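## Task

Pick up the small white block that sits on the desk and set it down on the counter. The task fails if any carton from the desk lands on the floor, or if the robot tips over or finishes leaning. At the end the gripper must be open and the robot backed away, and the block has to stay on the counter without the robot holding it there.

## Robot and tools

ROBOT. TidyBot++: a wheeled base (0.54 m long, 0.50 m wide, 0.38 m tall) on four driven casters, carrying a single seven-joint arm that ends in a two-finger gripper. The shoulder is 0.12 m ahead of the base centre and 0.68 m above the floor. There are two cameras: base_camera, and wrist_camera, which looks along the hand. The arm begins folded with the hand aimed down, poking up to 0.08 m past the base front, with the elbow up to 1.15 m high. Loose objects may occasionally get nudged by something else.

FRAMES. Base frame: origin on the floor below the base centre, x ahead, y to the left, z up. hand_pose is reported in this frame for the point between the finger pads; the hand's own z axis runs out along the fingers, and the fingers move along its y axis. base_odometry uses the base frame as it was when the scene began. Heading grows to the left and spans -3.142 to 3.142. It counts wheel rotation, so slipping shows up as travel, and it drifts a few cm and several degrees over about thirty moves. base_tilt is in degrees, with forward and right lean positive; expect a fixed bias of about 1 degree plus noise.

execute_actions. Arguments: actions (a list holding one action, or empty to just read state and images) and cameras (a list drawn from base_camera, wrist_camera, all; omitted or null means all, [] means none). An action may hold base, joints or both, plus an optional speeds. Its motions begin together and may finish at different times, and no action runs longer than 15 s.
- base: exactly one key. translate_m is a straight drive in metres, forward positive, range -2 to 2. strafe_m is a sideways move in metres, left positive, range -2 to 2. rotate_rad is an on-the-spot turn in radians, counter-clockwise from above positive, range -6.3 to 6.3. All three are offsets from where the base last reported itself, not positions.
- joints: one dictionary for the single arm, giving absolute targets by name. Units are radians except gripper_pos. joint_1_rad (any angle; positive turns the arm clockwise from above, opposite to heading). joint_2_rad shoulder, -2.249 to 2.249. joint_3_rad (any angle). joint_4_rad elbow, -2.579 to 2.579. joint_5_rad (any angle). joint_6_rad wrist, -2.099 to 2.099. joint_7_rad (any angle; with the hand down, positive turns it counter-clockwise from above, and at 1.57 the fingers open left and right). gripper_pos from 0 (fully open) to 1 (fully closed); pad gap is roughly 85 x (1 - gripper_pos) mm. Any-angle joints take the short way, so turn more than half a revolution in steps. Tolerances: ±0.039 for joints 1-4, ±0.056 for joints 5-7, ±0.03 for the gripper.
- speeds: caps for this action only, keyed translate_m and strafe_m (0.05 to 0.5 m/s) and rotate_rad (0.1 to 1.57 rad/s); the maximum is the default. A base move needing over 8.667 s at its cap is refused.
Any unknown key or value out of range rejects the whole call and nothing moves. A joint or base left out of an action may still be driving toward its previous target. If a result reports a stop, the remaining execute_actions, wait and finished_scene calls in that same reply are skipped.

ARM GEOMETRY. Upper arm 0.42 m, forearm 0.31 m, hand 0.31 m to the hand point. With joint_1_rad = 0, joint_3_rad = 3.14, joint_5_rad = 0 the arm stays in the base's x-z plane. Tilt from vertical (forward positive): upper arm = joint_2_rad; forearm = joint_2_rad - joint_4_rad; hand = that minus joint_6_rad. Forward reach from the shoulder is the sum of length x sin(tilt); height above it is the sum of length x cos(tilt). A downward hand reaches at most about 0.94 m above the floor, and only near the base. Closed fingertips stick about 20 mm past the hand point.

OTHER TOOLS. wait(seconds, 0 to 10) commands nothing and returns state and images. zoom_image(camera, region [x0, y0, x1, y1] in pixels, origin top-left, at most 504 x 504) enlarges part of that camera's latest full image. finished_scene(scene) closes the current scene by its number, cannot be undone, and reports success.

RESULTS. The pictures line lists cameras in image order. joint_positions and hand_pose give the arm state. base_status and joint_status: done; off_target (stopped short, may still push); contact_stop or time_out (target dropped, holding where it stopped); not_followed, with a "joint command not followed" line and a cause, meaning a self-collision check withheld the arm targets (the gripper still moves) and may retry them later; limit_stop_at_motor_heat. Base "done" only means the wheels turned enough; a blocked base can stop short yet say done. At gripper_pos 1, done means empty fingers and off_target means something is held. on_its_own lists uncommanded motion. motor_effort is percent of maximum, peak in brackets, fairly noisy. ARM HIT means the arm struck itself or the base hard. MOTOR HOT appears from 60 °C; OVER-TEMPERATURE FAULT at 75 °C, when the arm sinks.

CAUTIONS. Friction leaves joints slightly off; correct with last command + (wanted - read). Held loads make the arm sag, so never command a joint to its read angle while holding. Torque faults (joints 1-4 limit 104.5 N m, joints 5-7 51.3) freeze the arm for 10 s while the base keeps going. Never drive with the arm snagged high up, and avoid sideways force on a raised hand; this can tip the robot. Keep cartons on the desk, place items gently, then open the gripper and back away.

Each tool is called after "Emit:" by a JSON object that holds its "name" and its "arguments", one argument or row to a line.

## Session

Emit:
{"name": "execute_actions", "arguments": {
  "actions": []
}}

Scene clock: 0.00 s.
base_odometry: x=+0.000 y=+0.000 heading=+0.000 (m, m, rad; odometry frame)
base_tilt: forward=-0.1 right=+0.8 (deg)
base_status: not commanded
joint_positions: joint_1_rad=+0.036 joint_2_rad=-0.377 joint_3_rad=+3.174 joint_4_rad=-2.517 joint_5_rad=-0.030 joint_6_rad=-0.819 joint_7_rad=+1.552 gripper_pos=+0.000
joint_status: not commanded
motor_effort: joint_1_rad=+0 joint_2_rad=+0 joint_3_rad=+0 joint_4_rad=+12 joint_5_rad=+0 joint_6_rad=+1 joint_7_rad=+1 (%)
hand_pose: x=+0.2859 y=-0.0018 z=+0.5977 quat_wxyz=(-0.016, +0.994, -0.052, +0.091) (m; base frame)
pictures: base_camera, wrist_camera
Images, in order (width x height): base_camera 644x364, wrist_camera 644x476.

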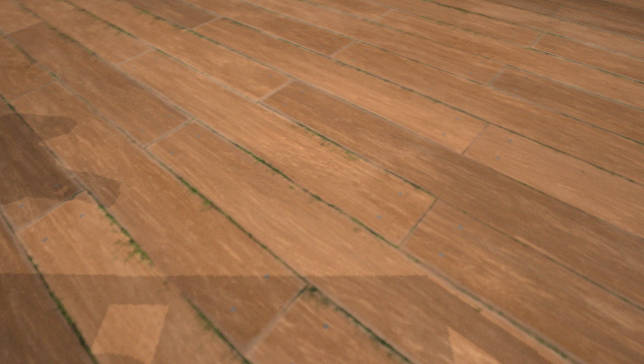

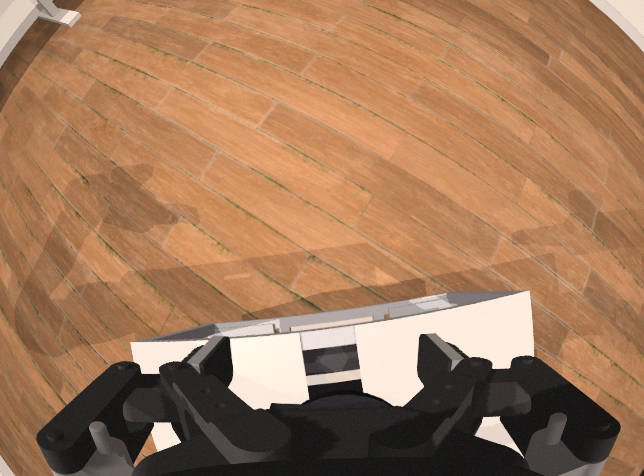

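Raise the wrist camera to look around.

Emit:
{"name": "execute_actions", "arguments": {
  "actions": [
    {"joints":{"joint_2_rad":-0.35,"joint_4_rad":-2.0,"joint_6_rad":-0.2},"base":{"rotate_rad":0.6}}
  ]
}}

Scene clock: 5.37 s.
base_odometry: x=+0.000 y=+0.000 heading=+0.599 (m, m, rad; odometry frame)
base_tilt: forward=-0.1 right=+0.8 (deg)
base_status: done
joint_positions: joint_1_rad=+0.036 joint_2_rad=-0.374 joint_3_rad=+3.174 joint_4_rad=-2.005 joint_5_rad=-0.030 joint_6_rad=-0.217 joint_7_rad=+1.552 gripper_pos=+0.000
joint_status: all done
motor_effort: joint_1_rad=-1(0) joint_2_rad=-8(10) joint_3_rad=+0(2) joint_4_rad=+21(21) joint_5_rad=+0(1) joint_6_rad=+10(9) joint_7_rad=+0(0) (%)
hand_pose: x=+0.5780 y=-0.0305 z=+0.9693 quat_wxyz=(-0.002, +0.797, -0.047, +0.603) (m; base frame)
pictures: base_camera, wrist_camera
Images, in order (width x height): base_camera 644x364, wrist_camera 644x476.

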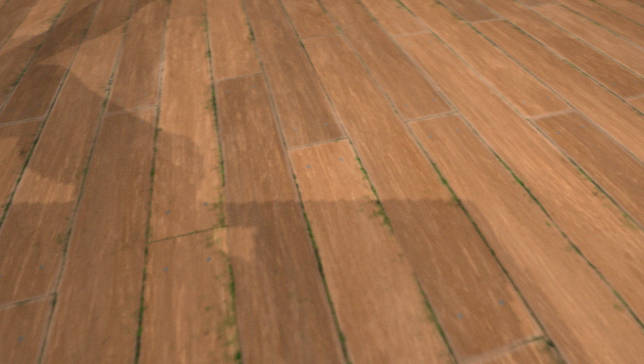

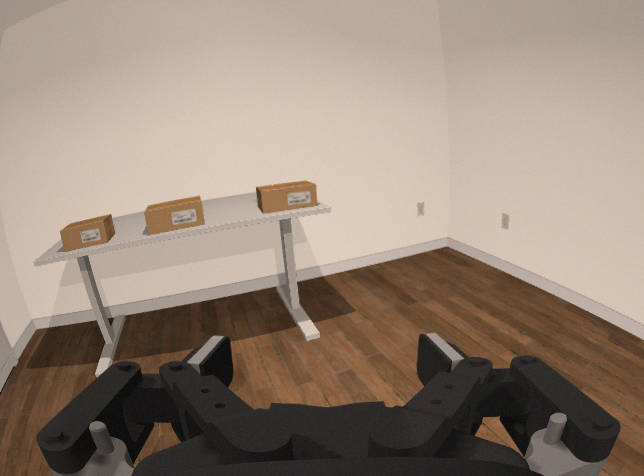

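Emit:
{"name": "execute_actions", "arguments": {
  "actions": [
    {"joints":{"joint_1_rad":-0.03,"joint_3_rad":3.11,"joint_2_rad":-0.2,"joint_4_rad":-1.0,"joint_6_rad":-1.3},"base":{"rotate_rad":0.25}}
  ]
}}

Emit:
{"name": "execute_actions", "arguments": {
  "actions": [
    {"base":{"strafe_m":0.4}}
  ]
}}

Emit:
{"name": "execute_actions", "arguments": {
  "actions": [
    {"base":{"translate_m":0.6}}
  ]
}}

Scene clock: 12.90 s.
base_odometry: x=+0.000 y=+0.000 heading=+0.849 (m, m, rad; odometry frame)
base_tilt: forward=-0.1 right=+0.8 (deg)
base_status: done
joint_positions: joint_1_rad=-0.005 joint_2_rad=-0.225 joint_3_rad=+3.131 joint_4_rad=-1.008 joint_5_rad=-0.030 joint_6_rad=-1.279 joint_7_rad=+1.552 gripper_pos=+0.000
joint_status: all done
motor_effort: joint_1_rad=-1(3) joint_2_rad=-8(11) joint_3_rad=+0(3) joint_4_rad=+16(22) joint_5_rad=+0(0) joint_6_rad=+9(10) joint_7_rad=+0(0) (%)
hand_pose: x=+0.5208 y=+0.0174 z=+1.1684 quat_wxyz=(-0.022, +0.858, +0.003, +0.514) (m; base frame)
pictures: base_camera, wrist_camera
Images, in order (width x height): base_camera 644x364, wrist_camera 644x476.

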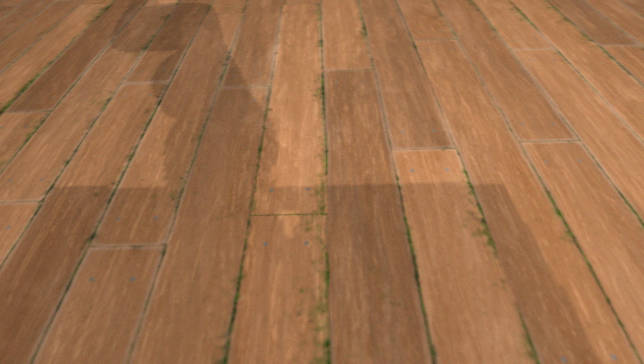

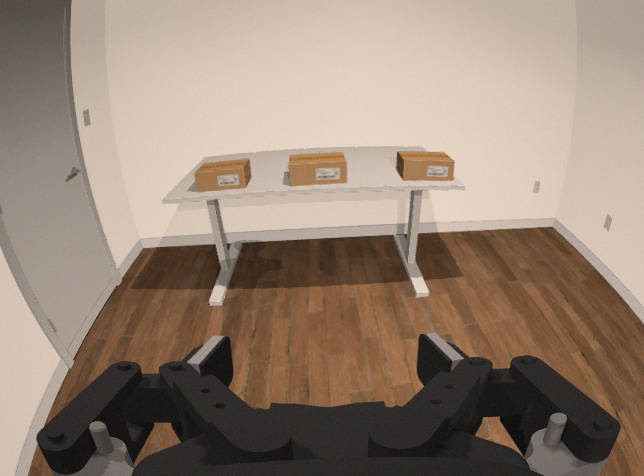

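Scene clock: 15.07 s.
base_odometry: x=-0.301 y=+0.264 heading=+0.850 (m, m, rad; odometry frame)
base_tilt: forward=-0.1 right=+0.8 (deg)
base_status: done
joint_positions: joint_1_rad=-0.010 joint_2_rad=-0.224 joint_3_rad=+3.121 joint_4_rad=-1.008 joint_5_rad=-0.030 joint_6_rad=-1.279 joint_7_rad=+1.552 gripper_pos=+0.000
joint_status: not commanded
motor_effort: joint_1_rad=+0(2) joint_2_rad=-8(9) joint_3_rad=+0(3) joint_4_rad=+16(16) joint_5_rad=+0(1) joint_6_rad=+9(8) joint_7_rad=+0(0) (%)
hand_pose: x=+0.5211 y=+0.0245 z=+1.1677 quat_wxyz=(-0.025, +0.858, +0.010, +0.513) (m; base frame)
pictures: base_camera, wrist_camera
Images, in order (width x height): base_camera 644x364, wrist_camera 644x476.

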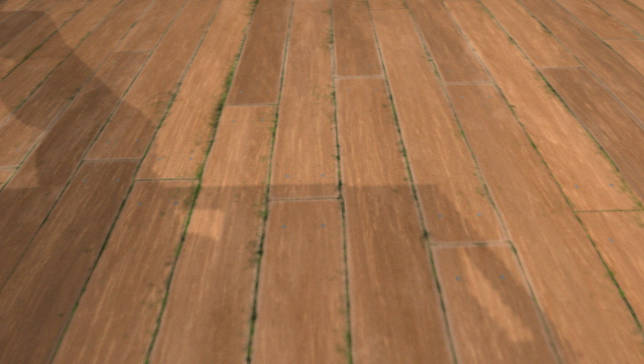

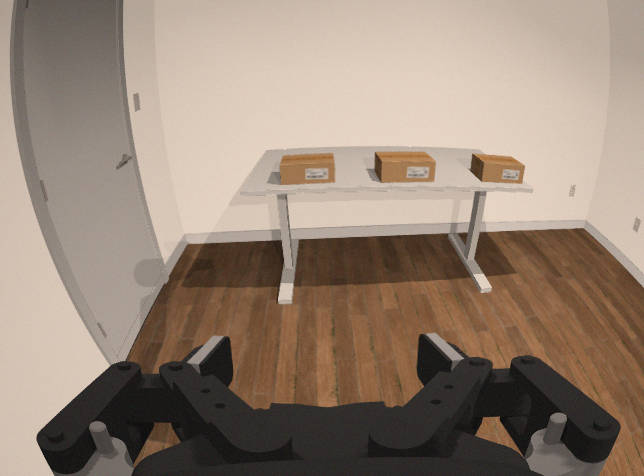

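Scene clock: 17.63 s.
base_odometry: x=+0.095 y=+0.715 heading=+0.850 (m, m, rad; odometry frame)
base_tilt: forward=-0.1 right=+0.8 (deg)
base_status: done
joint_positions: joint_1_rad=-0.010 joint_2_rad=-0.204 joint_3_rad=+3.121 joint_4_rad=-1.006 joint_5_rad=-0.030 joint_6_rad=-1.281 joint_7_rad=+1.552 gripper_pos=+0.000
joint_status: not commanded
motor_effort: joint_1_rad=-1(0) joint_2_rad=-10(13) joint_3_rad=+0(1) joint_4_rad=+16(17) joint_5_rad=+0(0) joint_6_rad=+8(9) joint_7_rad=+1(0) (%)
hand_pose: x=+0.5300 y=+0.0246 z=+1.1600 quat_wxyz=(-0.025, +0.863, +0.009, +0.505) (m; base frame)
pictures: base_camera, wrist_camera
Images, in order (width x height): base_camera 644x364, wrist_camera 644x476.

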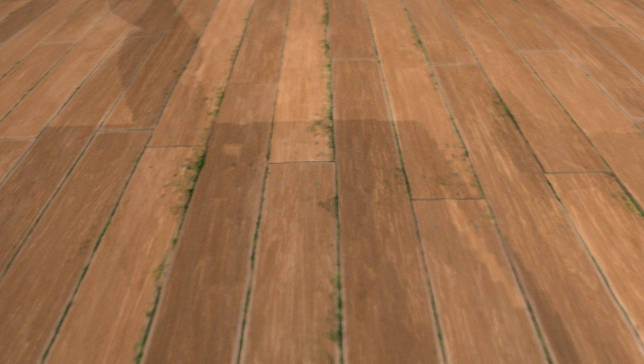

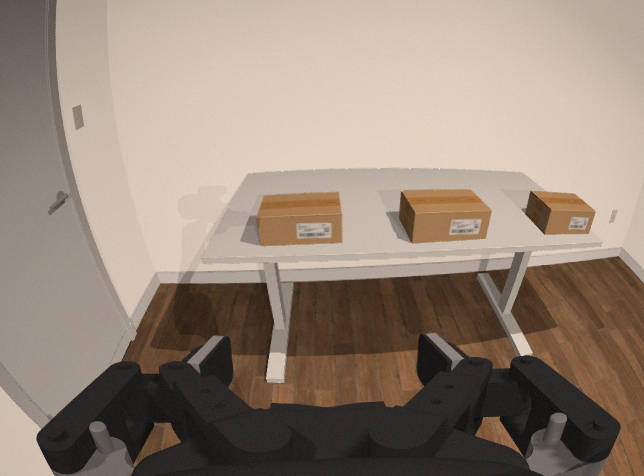

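Emit:
{"name": "execute_actions", "arguments": {
  "actions": [
    {"base":{"translate_m":0.7},"joints":{"joint_2_rad":0.2,"joint_4_rad":-0.7,"joint_6_rad":-1.7}}
  ]
}}

Scene clock: 28.37 s.
base_odometry: x=+0.556 y=+1.241 heading=+0.851 (m, m, rad; odometry frame)
base_tilt: forward=-0.1 right=+0.8 (deg)
base_status: done
joint_positions: joint_1_rad=-0.010 joint_2_rad=+0.203 joint_3_rad=+3.121 joint_4_rad=-0.711 joint_5_rad=-0.030 joint_6_rad=-1.678 joint_7_rad=+1.552 gripper_pos=+0.000
joint_status: all done
motor_effort: joint_1_rad=+0(0) joint_2_rad=-26(29) joint_3_rad=+0(1) joint_4_rad=+16(17) joint_5_rad=+0(0) joint_6_rad=+5(9) joint_7_rad=+0(1) (%)
hand_pose: x=+0.6146 y=+0.0240 z=+1.0209 quat_wxyz=(-0.023, +0.962, +0.010, +0.271) (m; base frame)
pictures: base_camera, wrist_camera
Images, in order (width x height): base_camera 644x364, wrist_camera 644x476.

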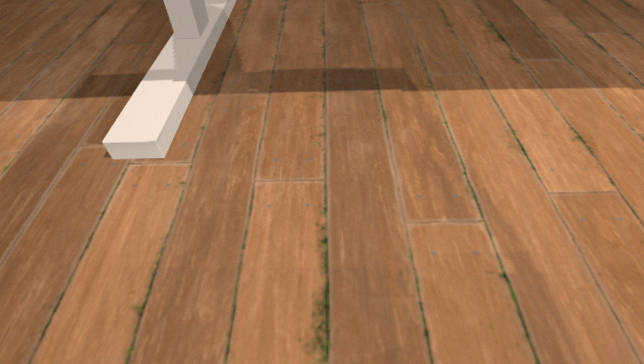

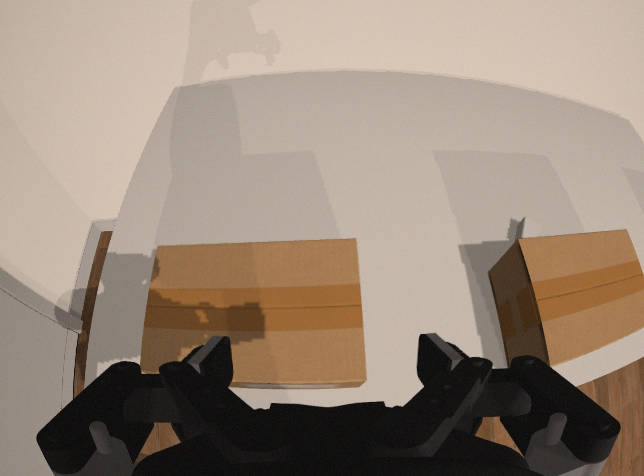

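Block is behind the middle carton.

Emit:
{"name": "execute_actions", "arguments": {
  "actions": [
    {"base":{"strafe_m":-0.33}}
  ],
  "cameras": ["wrist_camera"]
}}

Emit:
{"name": "execute_actions", "arguments": {
  "actions": [
    {"base":{"translate_m":0.2}}
  ]
}}

Scene clock: 35.07 s.
base_odometry: x=+0.805 y=+1.024 heading=+0.851 (m, m, rad; odometry frame)
base_tilt: forward=-0.1 right=+0.9 (deg)
base_status: done
joint_positions: joint_1_rad=-0.014 joint_2_rad=+0.203 joint_3_rad=+3.121 joint_4_rad=-0.710 joint_5_rad=-0.030 joint_6_rad=-1.678 joint_7_rad=+1.552 gripper_pos=+0.000
joint_status: not commanded
motor_effort: joint_1_rad=-1(4) joint_2_rad=-25(26) joint_3_rad=+0(2) joint_4_rad=+16(16) joint_5_rad=+0(1) joint_6_rad=+5(6) joint_7_rad=+0(0) (%)
hand_pose: x=+0.6144 y=+0.0263 z=+1.0210 quat_wxyz=(-0.023, +0.962, +0.013, +0.271) (m; base frame)
pictures: wrist_camera
Images, in order (width x height): wrist_camera 644x476.

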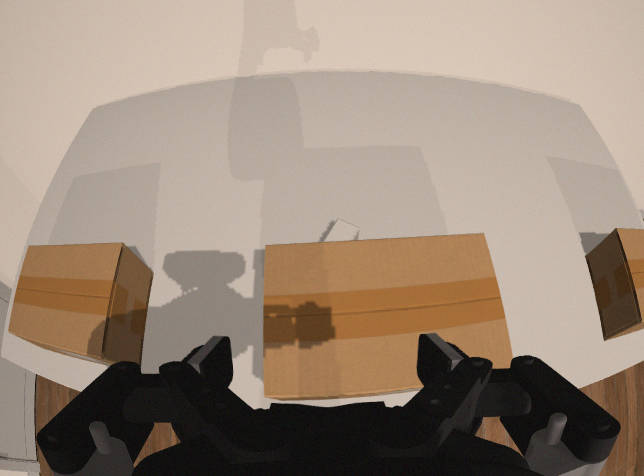

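Scene clock: 36.70 s.
base_odometry: x=+0.937 y=+1.174 heading=+0.851 (m, m, rad; odometry frame)
base_tilt: forward=+0.0 right=+0.9 (deg)
base_status: done
joint_positions: joint_1_rad=-0.014 joint_2_rad=+0.208 joint_3_rad=+3.121 joint_4_rad=-0.709 joint_5_rad=-0.030 joint_6_rad=-1.680 joint_7_rad=+1.552 gripper_pos=+0.000
joint_status: not commanded
motor_effort: joint_1_rad=-1(1) joint_2_rad=-26(31) joint_3_rad=+0(0) joint_4_rad=+15(17) joint_5_rad=+0(0) joint_6_rad=+5(6) joint_7_rad=+0(0) (%)
hand_pose: x=+0.6156 y=+0.0263 z=+1.0190 quat_wxyz=(-0.023, +0.963, +0.013, +0.269) (m; base frame)
pictures: base_camera, wrist_camera
Images, in order (width x height): base_camera 644x364, wrist_camera 644x476.

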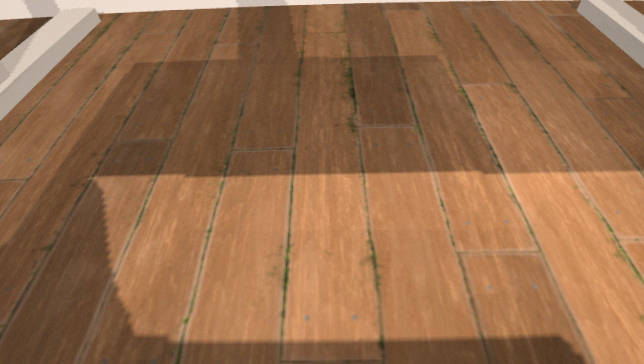

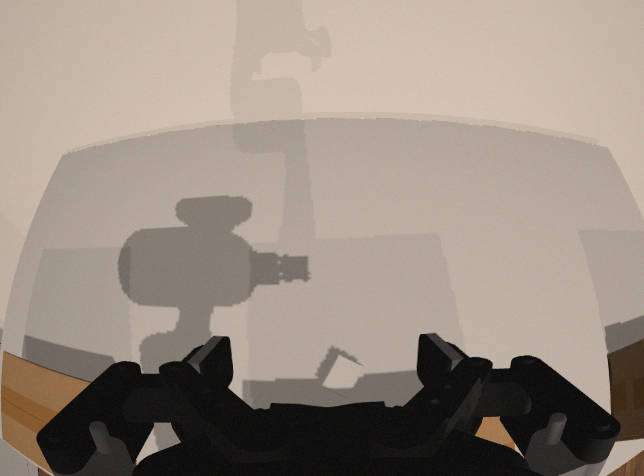

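Emit:
{"name": "execute_actions", "arguments": {
  "actions": [
    {"base":{"translate_m":0.09},"joints":{"joint_1_rad":0.03,"joint_3_rad":3.15,"joint_5_rad":0.02,"joint_2_rad":0.32,"joint_4_rad":-0.81,"joint_6_rad":-2.0}}
  ],
  "cameras": ["wrist_camera"]
}}

Scene clock: 52.03 s.
base_odometry: x=+0.996 y=+1.242 heading=+0.850 (m, m, rad; odometry frame)
base_tilt: forward=-0.1 right=+0.8 (deg)
base_status: done
joint_positions: joint_1_rad=+0.011 joint_2_rad=+0.327 joint_3_rad=+3.134 joint_4_rad=-0.809 joint_5_rad=-0.012 joint_6_rad=-1.982 joint_7_rad=+1.552 gripper_pos=+0.000
joint_status: all done
motor_effort: joint_1_rad=-1(1) joint_2_rad=-29(37) joint_3_rad=-1(2) joint_4_rad=+15(18) joint_5_rad=+0(0) joint_6_rad=+1(5) joint_7_rad=+0(0) (%)
hand_pose: x=+0.5467 y=+0.0030 z=+0.9014 quat_wxyz=(-0.007, +1.000, -0.008, +0.012) (m; base frame)
pictures: wrist_camera
Images, in order (width x height): wrist_camera 644x476.

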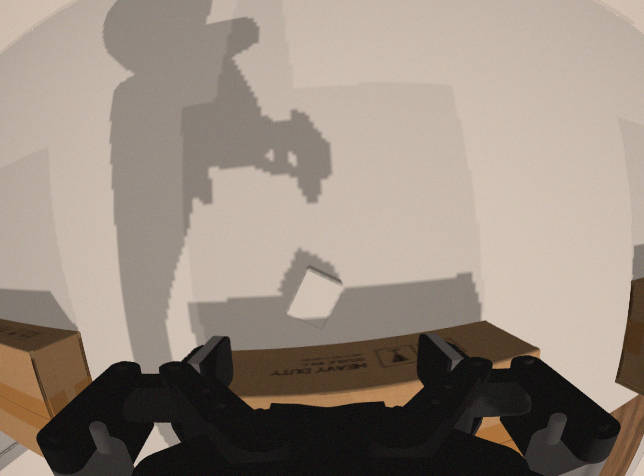

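Emit:
{"name": "execute_actions", "arguments": {
  "actions": [
    {"base":{"strafe_m":0.01},"joints":{"joint_7_rad":1.17,"gripper_pos":0.25,"joint_2_rad":0.295,"joint_4_rad":-1.11,"joint_6_rad":-1.7}}
  ],
  "cameras": ["wrist_camera"]
}}

Scene clock: 62.60 s.
base_odometry: x=+0.989 y=+1.249 heading=+0.850 (m, m, rad; odometry frame)
base_tilt: forward=-0.1 right=+0.9 (deg)
base_status: done
joint_positions: joint_1_rad=+0.014 joint_2_rad=+0.319 joint_3_rad=+3.134 joint_4_rad=-1.103 joint_5_rad=-0.012 joint_6_rad=-1.721 joint_7_rad=+1.193 gripper_pos=+0.250
joint_status: all done
motor_effort: joint_1_rad=+0(3) joint_2_rad=-30(32) joint_3_rad=+1(1) joint_4_rad=+16(17) joint_5_rad=+0(0) joint_6_rad=+0(1) joint_7_rad=+0(1) (%)
hand_pose: x=+0.5614 y=+0.0015 z=+0.8167 quat_wxyz=(-0.007, +0.982, -0.190, -0.002) (m; base frame)
pictures: wrist_camera
Images, in order (width x height): wrist_camera 644x476.

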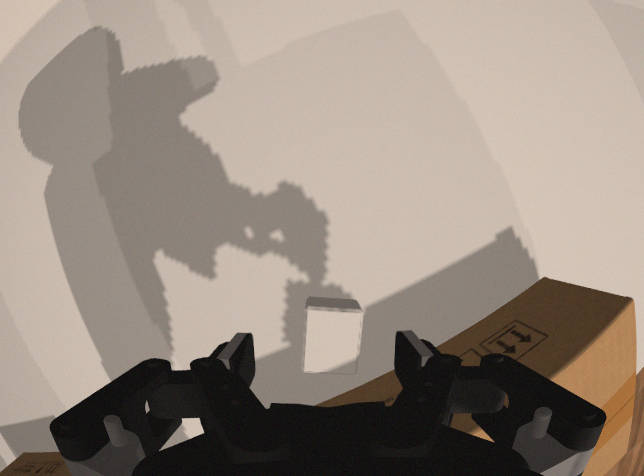

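Emit:
{"name": "execute_actions", "arguments": {
  "actions": [
    {"base":{"strafe_m":-0.004},"joints":{"joint_4_rad":-1.27,"joint_6_rad":-1.545}}
  ],
  "cameras": ["wrist_camera"]
}}

Scene clock: 68.80 s.
base_odometry: x=+0.992 y=+1.246 heading=+0.850 (m, m, rad; odometry frame)
base_tilt: forward=-0.1 right=+0.8 (deg)
base_status: done
joint_positions: joint_1_rad=+0.016 joint_2_rad=+0.313 joint_3_rad=+3.135 joint_4_rad=-1.264 joint_5_rad=-0.011 joint_6_rad=-1.566 joint_7_rad=+1.193 gripper_pos=+0.250
joint_status: all done
motor_effort: joint_1_rad=+0(4) joint_2_rad=-30(32) joint_3_rad=+0(3) joint_4_rad=+16(16) joint_5_rad=+0(1) joint_6_rad=+0(1) joint_7_rad=+0(0) (%)
hand_pose: x=+0.5624 y=+0.0005 z=+0.7688 quat_wxyz=(-0.006, +0.981, -0.192, -0.002) (m; base frame)
pictures: wrist_camera
Images, in order (width x height): wrist_camera 644x476.

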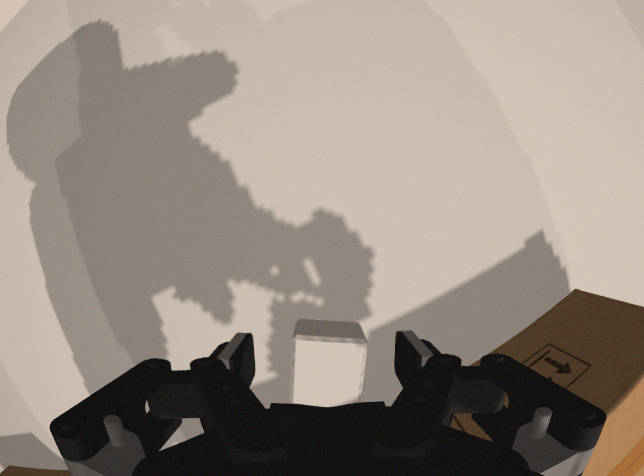

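Emit:
{"name": "execute_actions", "arguments": {
  "actions": [
    {"base":{"translate_m":-0.008},"joints":{"joint_4_rad":-1.3,"joint_6_rad":-1.52}}
  ],
  "cameras": []
}}

Emit:
{"name": "execute_actions", "arguments": {
  "actions": [
    {"joints":{"gripper_pos":1}}
  ],
  "cameras": ["wrist_camera"]
}}

Scene clock: 74.60 s.
base_odometry: x=+0.987 y=+1.240 heading=+0.850 (m, m, rad; odometry frame)
base_tilt: forward=-0.1 right=+0.8 (deg)
base_status: done
joint_positions: joint_1_rad=+0.016 joint_2_rad=+0.307 joint_3_rad=+3.135 joint_4_rad=-1.295 joint_5_rad=-0.011 joint_6_rad=-1.543 joint_7_rad=+1.193 gripper_pos=+0.250
joint_status: all done
motor_effort: joint_1_rad=-1(3) joint_2_rad=-30(34) joint_3_rad=+0(1) joint_4_rad=+16(17) joint_5_rad=+0(1) joint_6_rad=+1(1) joint_7_rad=+0(0) (%)
hand_pose: x=+0.5591 y=+0.0005 z=+0.7618 quat_wxyz=(-0.006, +0.981, -0.192, -0.003) (m; base frame)
pictures: none
No camera images: the call's "cameras" was empty. Leave "cameras" out to get every camera's image.

Scene clock: 75.57 s.
base_odometry: x=+0.987 y=+1.240 heading=+0.850 (m, m, rad; odometry frame)
base_tilt: forward=-0.1 right=+0.8 (deg)
base_status: not commanded
joint_positions: joint_1_rad=+0.016 joint_2_rad=+0.303 joint_3_rad=+3.135 joint_4_rad=-1.296 joint_5_rad=-0.011 joint_6_rad=-1.543 joint_7_rad=+1.193 gripper_pos=+0.672
joint_status: gripper_pos off_target (ended at +0.672, target +1.000)
motor_effort: joint_1_rad=-1(1) joint_2_rad=-30(31) joint_3_rad=+0(0) joint_4_rad=+16(16) joint_5_rad=+1(0) joint_6_rad=+0(1) joint_7_rad=+0(0) (%)
hand_pose: x=+0.5587 y=+0.0005 z=+0.7636 quat_wxyz=(-0.006, +0.981, -0.192, -0.001) (m; base frame)
pictures: wrist_camera
Images, in order (width x height): wrist_camera 644x476.

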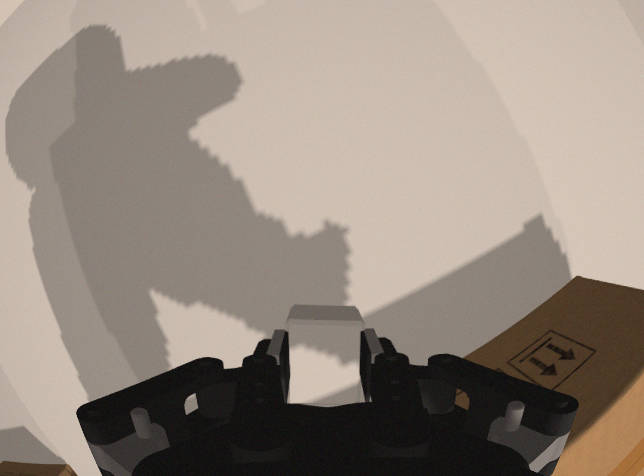

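Emit:
{"name": "execute_actions", "arguments": {
  "actions": [
    {"joints":{"joint_4_rad":-0.7,"joint_7_rad":1.57}}
  ],
  "cameras": []
}}

Emit:
{"name": "execute_actions", "arguments": {
  "actions": [
    {"base":{"translate_m":-0.6},"joints":{"joint_2_rad":-0.3,"joint_4_rad":-1.0,"joint_6_rad":-1.3}}
  ],
  "cameras": ["wrist_camera"]
}}

Emit:
{"name": "execute_actions", "arguments": {
  "actions": [
    {"base":{"rotate_rad":-2.6}}
  ]
}}

Scene clock: 84.30 s.
base_odometry: x=+0.987 y=+1.240 heading=+0.850 (m, m, rad; odometry frame)
base_tilt: forward=-0.1 right=+0.8 (deg)
base_status: not commanded
joint_positions: joint_1_rad=+0.016 joint_2_rad=+0.303 joint_3_rad=+3.135 joint_4_rad=-0.708 joint_5_rad=-0.011 joint_6_rad=-1.541 joint_7_rad=+1.545 gripper_pos=+0.672
joint_status: all done
motor_effort: joint_1_rad=-1(1) joint_2_rad=-30(33) joint_3_rad=+0(0) joint_4_rad=+17(18) joint_5_rad=+0(0) joint_6_rad=+6(6) joint_7_rad=+0(0) (%)
hand_pose: x=+0.6837 y=-0.0011 z=+0.9919 quat_wxyz=(-0.009, +0.957, -0.016, +0.291) (m; base frame)
pictures: none
No camera images: the call's "cameras" was empty. Leave "cameras" out to get every camera's image.

Scene clock: 86.87 s.
base_odometry: x=+0.590 y=+0.789 heading=+0.850 (m, m, rad; odometry frame)
base_tilt: forward=-0.1 right=+0.9 (deg)
base_status: done
joint_positions: joint_1_rad=+0.016 joint_2_rad=-0.314 joint_3_rad=+3.135 joint_4_rad=-0.990 joint_5_rad=-0.011 joint_6_rad=-1.324 joint_7_rad=+1.545 gripper_pos=+0.672
joint_status: all done
motor_effort: joint_1_rad=+0(0) joint_2_rad=-4(36) joint_3_rad=+1(1) joint_4_rad=+15(18) joint_5_rad=+0(0) joint_6_rad=+10(10) joint_7_rad=+0(0) (%)
hand_pose: x=+0.4685 y=+0.0021 z=+1.1977 quat_wxyz=(-0.008, +0.841, -0.013, +0.540) (m; base frame)
pictures: wrist_camera
Images, in order (width x height): wrist_camera 644x476.

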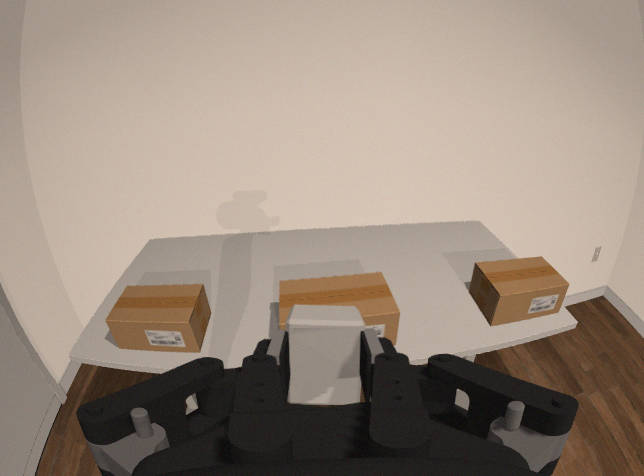

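Scene clock: 89.80 s.
base_odometry: x=+0.590 y=+0.789 heading=-1.750 (m, m, rad; odometry frame)
base_tilt: forward=-0.1 right=+0.9 (deg)
base_status: done
joint_positions: joint_1_rad=+0.016 joint_2_rad=-0.310 joint_3_rad=+3.137 joint_4_rad=-0.992 joint_5_rad=-0.011 joint_6_rad=-1.322 joint_7_rad=+1.545 gripper_pos=+0.672
joint_status: not commanded
motor_effort: joint_1_rad=-1(0) joint_2_rad=-4(7) joint_3_rad=+1(3) joint_4_rad=+15(16) joint_5_rad=+0(1) joint_6_rad=+9(9) joint_7_rad=+0(0) (%)
hand_pose: x=+0.4713 y=+0.0012 z=+1.1956 quat_wxyz=(-0.008, +0.843, -0.014, +0.538) (m; base frame)
pictures: base_camera, wrist_camera
Images, in order (width x height): base_camera 644x364, wrist_camera 644x476.

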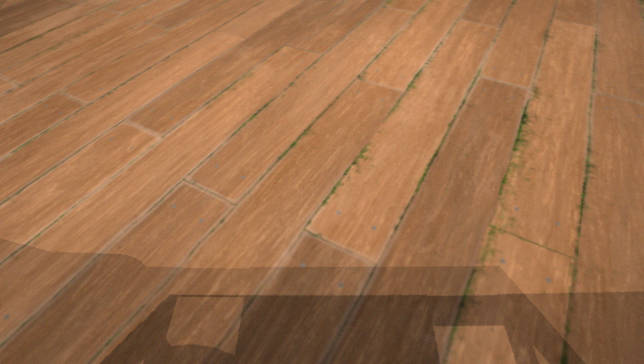

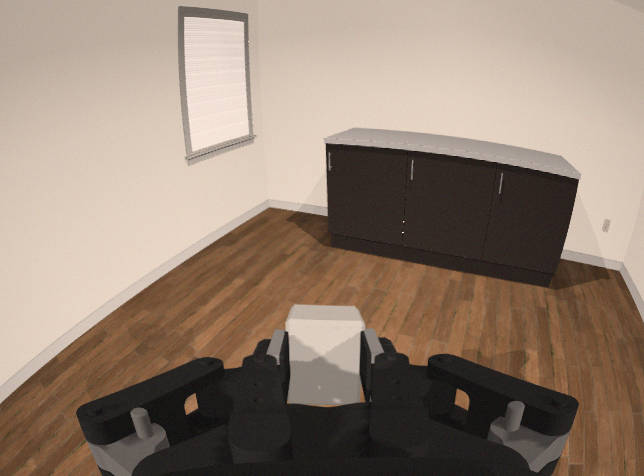

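Emit:
{"name": "execute_actions", "arguments": {
  "actions": [
    {"base":{"rotate_rad":-0.52}}
  ],
  "cameras": ["wrist_camera"]
}}

Emit:
{"name": "execute_actions", "arguments": {
  "actions": [
    {"base":{"translate_m":1.7}}
  ]
}}

Scene clock: 95.67 s.
base_odometry: x=+0.590 y=+0.789 heading=-2.269 (m, m, rad; odometry frame)
base_tilt: forward=-0.1 right=+0.8 (deg)
base_status: done
joint_positions: joint_1_rad=+0.016 joint_2_rad=-0.310 joint_3_rad=+3.141 joint_4_rad=-0.992 joint_5_rad=-0.010 joint_6_rad=-1.322 joint_7_rad=+1.545 gripper_pos=+0.672
joint_status: not commanded
motor_effort: joint_1_rad=-1(0) joint_2_rad=-4(4) joint_3_rad=+0(2) joint_4_rad=+15(15) joint_5_rad=+0(1) joint_6_rad=+9(10) joint_7_rad=+0(0) (%)
hand_pose: x=+0.4713 y=-0.0006 z=+1.1956 quat_wxyz=(-0.008, +0.843, -0.015, +0.538) (m; base frame)
pictures: wrist_camera
Images, in order (width x height): wrist_camera 644x476.

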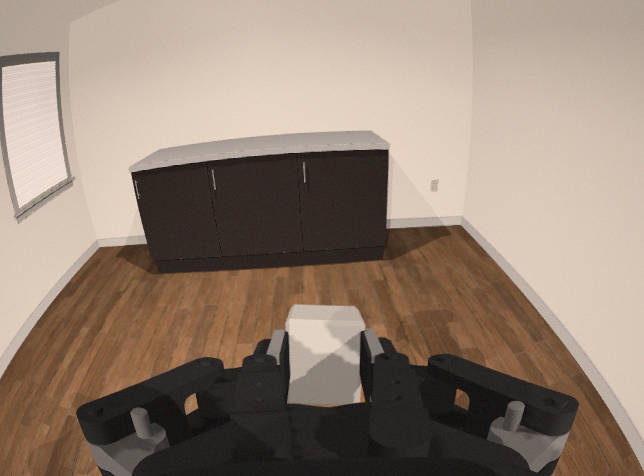

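Scene clock: 100.43 s.
base_odometry: x=-0.505 y=-0.512 heading=-2.270 (m, m, rad; odometry frame)
base_tilt: forward=-0.1 right=+0.9 (deg)
base_status: done
joint_positions: joint_1_rad=+0.016 joint_2_rad=-0.303 joint_3_rad=+3.141 joint_4_rad=-0.994 joint_5_rad=-0.010 joint_6_rad=-1.321 joint_7_rad=+1.545 gripper_pos=+0.672
joint_status: not commanded
motor_effort: joint_1_rad=-1(1) joint_2_rad=-5(8) joint_3_rad=+0(1) joint_4_rad=+15(16) joint_5_rad=+0(0) joint_6_rad=+9(9) joint_7_rad=+0(0) (%)
hand_pose: x=+0.4755 y=-0.0007 z=+1.1925 quat_wxyz=(-0.008, +0.845, -0.015, +0.535) (m; base frame)
pictures: base_camera, wrist_camera
Images, in order (width x height): base_camera 644x364, wrist_camera 644x476.

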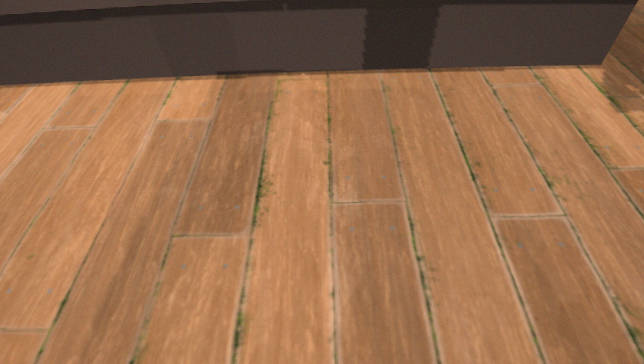

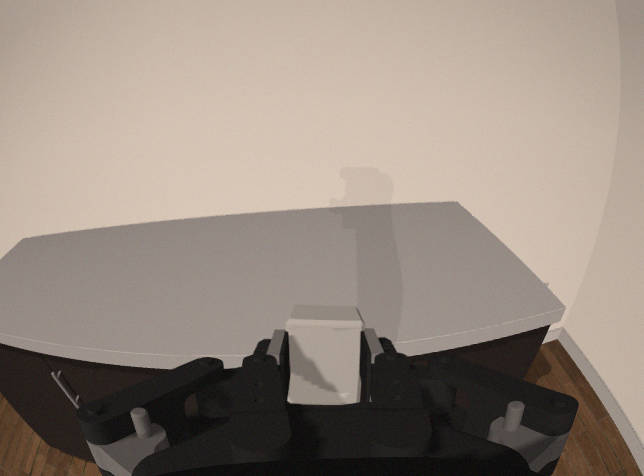

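Emit:
{"name": "execute_actions", "arguments": {
  "actions": [
    {"base":{"translate_m":0.36},"joints":{"joint_2_rad":0.2,"joint_4_rad":-0.6,"joint_6_rad":-2.05}}
  ]
}}

Emit:
{"name": "execute_actions", "arguments": {
  "actions": [
    {"joints":{"joint_2_rad":0.29}}
  ],
  "cameras": ["wrist_camera"]
}}

Scene clock: 107.63 s.
base_odometry: x=-0.737 y=-0.787 heading=-2.271 (m, m, rad; odometry frame)
base_tilt: forward=-0.1 right=+0.9 (deg)
base_status: done
joint_positions: joint_1_rad=+0.016 joint_2_rad=+0.216 joint_3_rad=+3.141 joint_4_rad=-0.612 joint_5_rad=-0.010 joint_6_rad=-2.027 joint_7_rad=+1.545 gripper_pos=+0.672
joint_status: all done
motor_effort: joint_1_rad=-1(0) joint_2_rad=-23(31) joint_3_rad=+0(1) joint_4_rad=+13(16) joint_5_rad=+0(0) joint_6_rad=+3(9) joint_7_rad=+0(0) (%)
hand_pose: x=+0.5288 y=-0.0019 z=+1.0065 quat_wxyz=(-0.005, +0.990, -0.017, +0.142) (m; base frame)
pictures: base_camera, wrist_camera
Images, in order (width x height): base_camera 644x364, wrist_camera 644x476.

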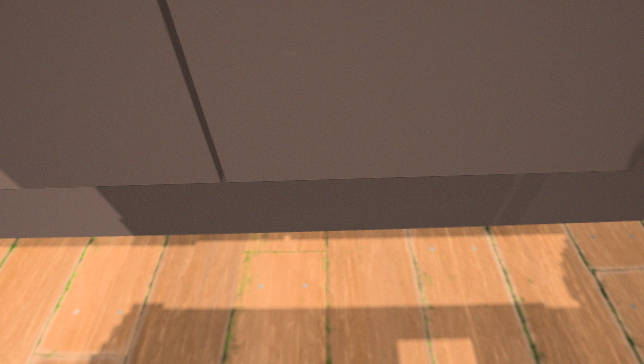

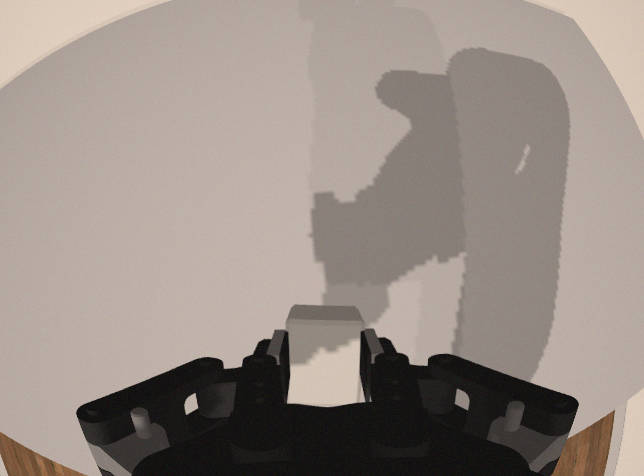

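Scene clock: 108.63 s.
base_odometry: x=-0.737 y=-0.787 heading=-2.271 (m, m, rad; odometry frame)
base_tilt: forward=-0.1 right=+0.8 (deg)
base_status: not commanded
joint_positions: joint_1_rad=+0.016 joint_2_rad=+0.282 joint_3_rad=+3.141 joint_4_rad=-0.608 joint_5_rad=-0.010 joint_6_rad=-2.028 joint_7_rad=+1.545 gripper_pos=+0.672
joint_status: all done
motor_effort: joint_1_rad=-2(1) joint_2_rad=-27(29) joint_3_rad=+0(0) joint_4_rad=+14(14) joint_5_rad=+0(0) joint_6_rad=+2(4) joint_7_rad=+0(0) (%)
hand_pose: x=+0.5491 y=-0.0022 z=+0.9803 quat_wxyz=(-0.005, +0.994, -0.017, +0.111) (m; base frame)
pictures: wrist_camera
Images, in order (width x height): wrist_camera 644x476.

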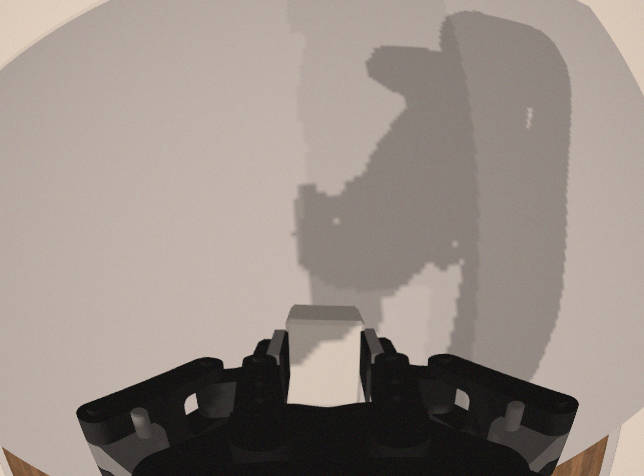

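Emit:
{"name": "execute_actions", "arguments": {
  "actions": [
    {"joints":{"joint_2_rad":0.37}}
  ],
  "cameras": ["wrist_camera"]
}}

Scene clock: 114.10 s.
base_odometry: x=-0.737 y=-0.787 heading=-2.271 (m, m, rad; odometry frame)
base_tilt: forward=-0.1 right=+0.8 (deg)
base_status: not commanded
joint_positions: joint_1_rad=+0.016 joint_2_rad=+0.348 joint_3_rad=+3.141 joint_4_rad=-0.590 joint_5_rad=-0.010 joint_6_rad=-2.034 joint_7_rad=+1.545 gripper_pos=+0.672
joint_status: all done
motor_effort: joint_1_rad=+0(1) joint_2_rad=-27(29) joint_3_rad=+0(0) joint_4_rad=+12(14) joint_5_rad=+0(1) joint_6_rad=+1(4) joint_7_rad=+0(0) (%)
hand_pose: x=+0.5685 y=-0.0025 z=+0.9564 quat_wxyz=(-0.005, +0.996, -0.017, +0.085) (m; base frame)
pictures: wrist_camera
Images, in order (width x height): wrist_camera 644x476.

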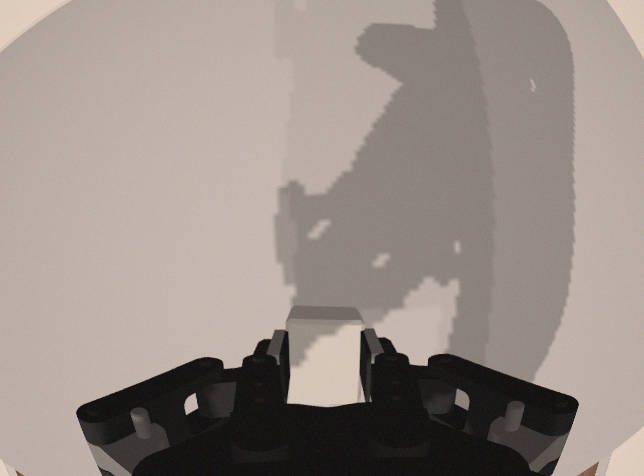

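Contact.

Emit:
{"name": "execute_actions", "arguments": {
  "actions": [
    {"joints":{"gripper_pos":0.2}}
  ],
  "cameras": []
}}

Emit:
{"name": "execute_actions", "arguments": {
  "actions": [
    {"joints":{"joint_2_rad":0.1}}
  ],
  "cameras": []
}}

Emit:
{"name": "execute_actions", "arguments": {
  "actions": [
    {"base":{"translate_m":-0.5},"joints":{"joint_2_rad":-0.2}}
  ],
  "cameras": ["wrist_camera"]
}}

Scene clock: 121.10 s.
base_odometry: x=-0.737 y=-0.787 heading=-2.271 (m, m, rad; odometry frame)
base_tilt: forward=-0.1 right=+0.8 (deg)
base_status: not commanded
joint_positions: joint_1_rad=+0.016 joint_2_rad=+0.350 joint_3_rad=+3.141 joint_4_rad=-0.592 joint_5_rad=-0.010 joint_6_rad=-2.034 joint_7_rad=+1.545 gripper_pos=+0.200
joint_status: all done
motor_effort: joint_1_rad=-1(1) joint_2_rad=-29(30) joint_3_rad=+0(0) joint_4_rad=+14(14) joint_5_rad=+0(0) joint_6_rad=+2(3) joint_7_rad=+0(0) (%)
hand_pose: x=+0.5690 y=-0.0025 z=+0.9547 quat_wxyz=(-0.005, +0.996, -0.017, +0.083) (m; base frame)
pictures: none
No camera images: the call's "cameras" was empty. Leave "cameras" out to get every camera's image.

Scene clock: 122.63 s.
base_odometry: x=-0.737 y=-0.787 heading=-2.271 (m, m, rad; odometry frame)
base_tilt: forward=-0.1 right=+0.8 (deg)
base_status: not commanded
joint_positions: joint_1_rad=+0.016 joint_2_rad=+0.093 joint_3_rad=+3.141 joint_4_rad=-0.596 joint_5_rad=-0.010 joint_6_rad=-2.034 joint_7_rad=+1.545 gripper_pos=+0.200
joint_status: all done
motor_effort: joint_1_rad=-1(1) joint_2_rad=-18(33) joint_3_rad=+0(1) joint_4_rad=+12(15) joint_5_rad=+0(0) joint_6_rad=+5(5) joint_7_rad=+0(0) (%)
hand_pose: x=+0.4847 y=-0.0012 z=+1.0589 quat_wxyz=(-0.005, +0.978, -0.017, +0.208) (m; base frame)
pictures: none
No camera images: the call's "cameras" was empty. Leave "cameras" out to get every camera's image.

Scene clock: 125.10 s.
base_odometry: x=-0.414 y=-0.404 heading=-2.271 (m, m, rad; odometry frame)
base_tilt: forward=-0.1 right=+0.8 (deg)
base_status: done
joint_positions: joint_1_rad=+0.016 joint_2_rad=-0.202 joint_3_rad=+3.141 joint_4_rad=-0.598 joint_5_rad=-0.010 joint_6_rad=-2.034 joint_7_rad=+1.545 gripper_pos=+0.200
joint_status: all done
motor_effort: joint_1_rad=-1(0) joint_2_rad=-2(23) joint_3_rad=+1(2) joint_4_rad=+9(14) joint_5_rad=+0(1) joint_6_rad=+7(7) joint_7_rad=+0(0) (%)
hand_pose: x=+0.3592 y=+0.0008 z=+1.1484 quat_wxyz=(-0.005, +0.937, -0.015, +0.349) (m; base frame)
pictures: wrist_camera
Images, in order (width x height): wrist_camera 644x476.

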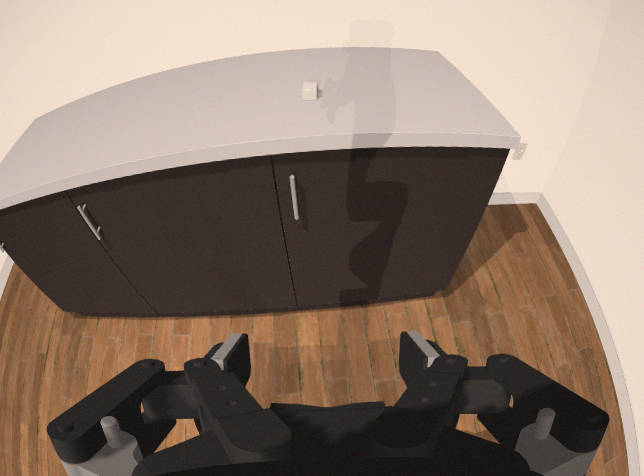

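Emit:
{"name": "finished_scene", "arguments": {
  "scene": 1
}}

The scene is finished: the task was done.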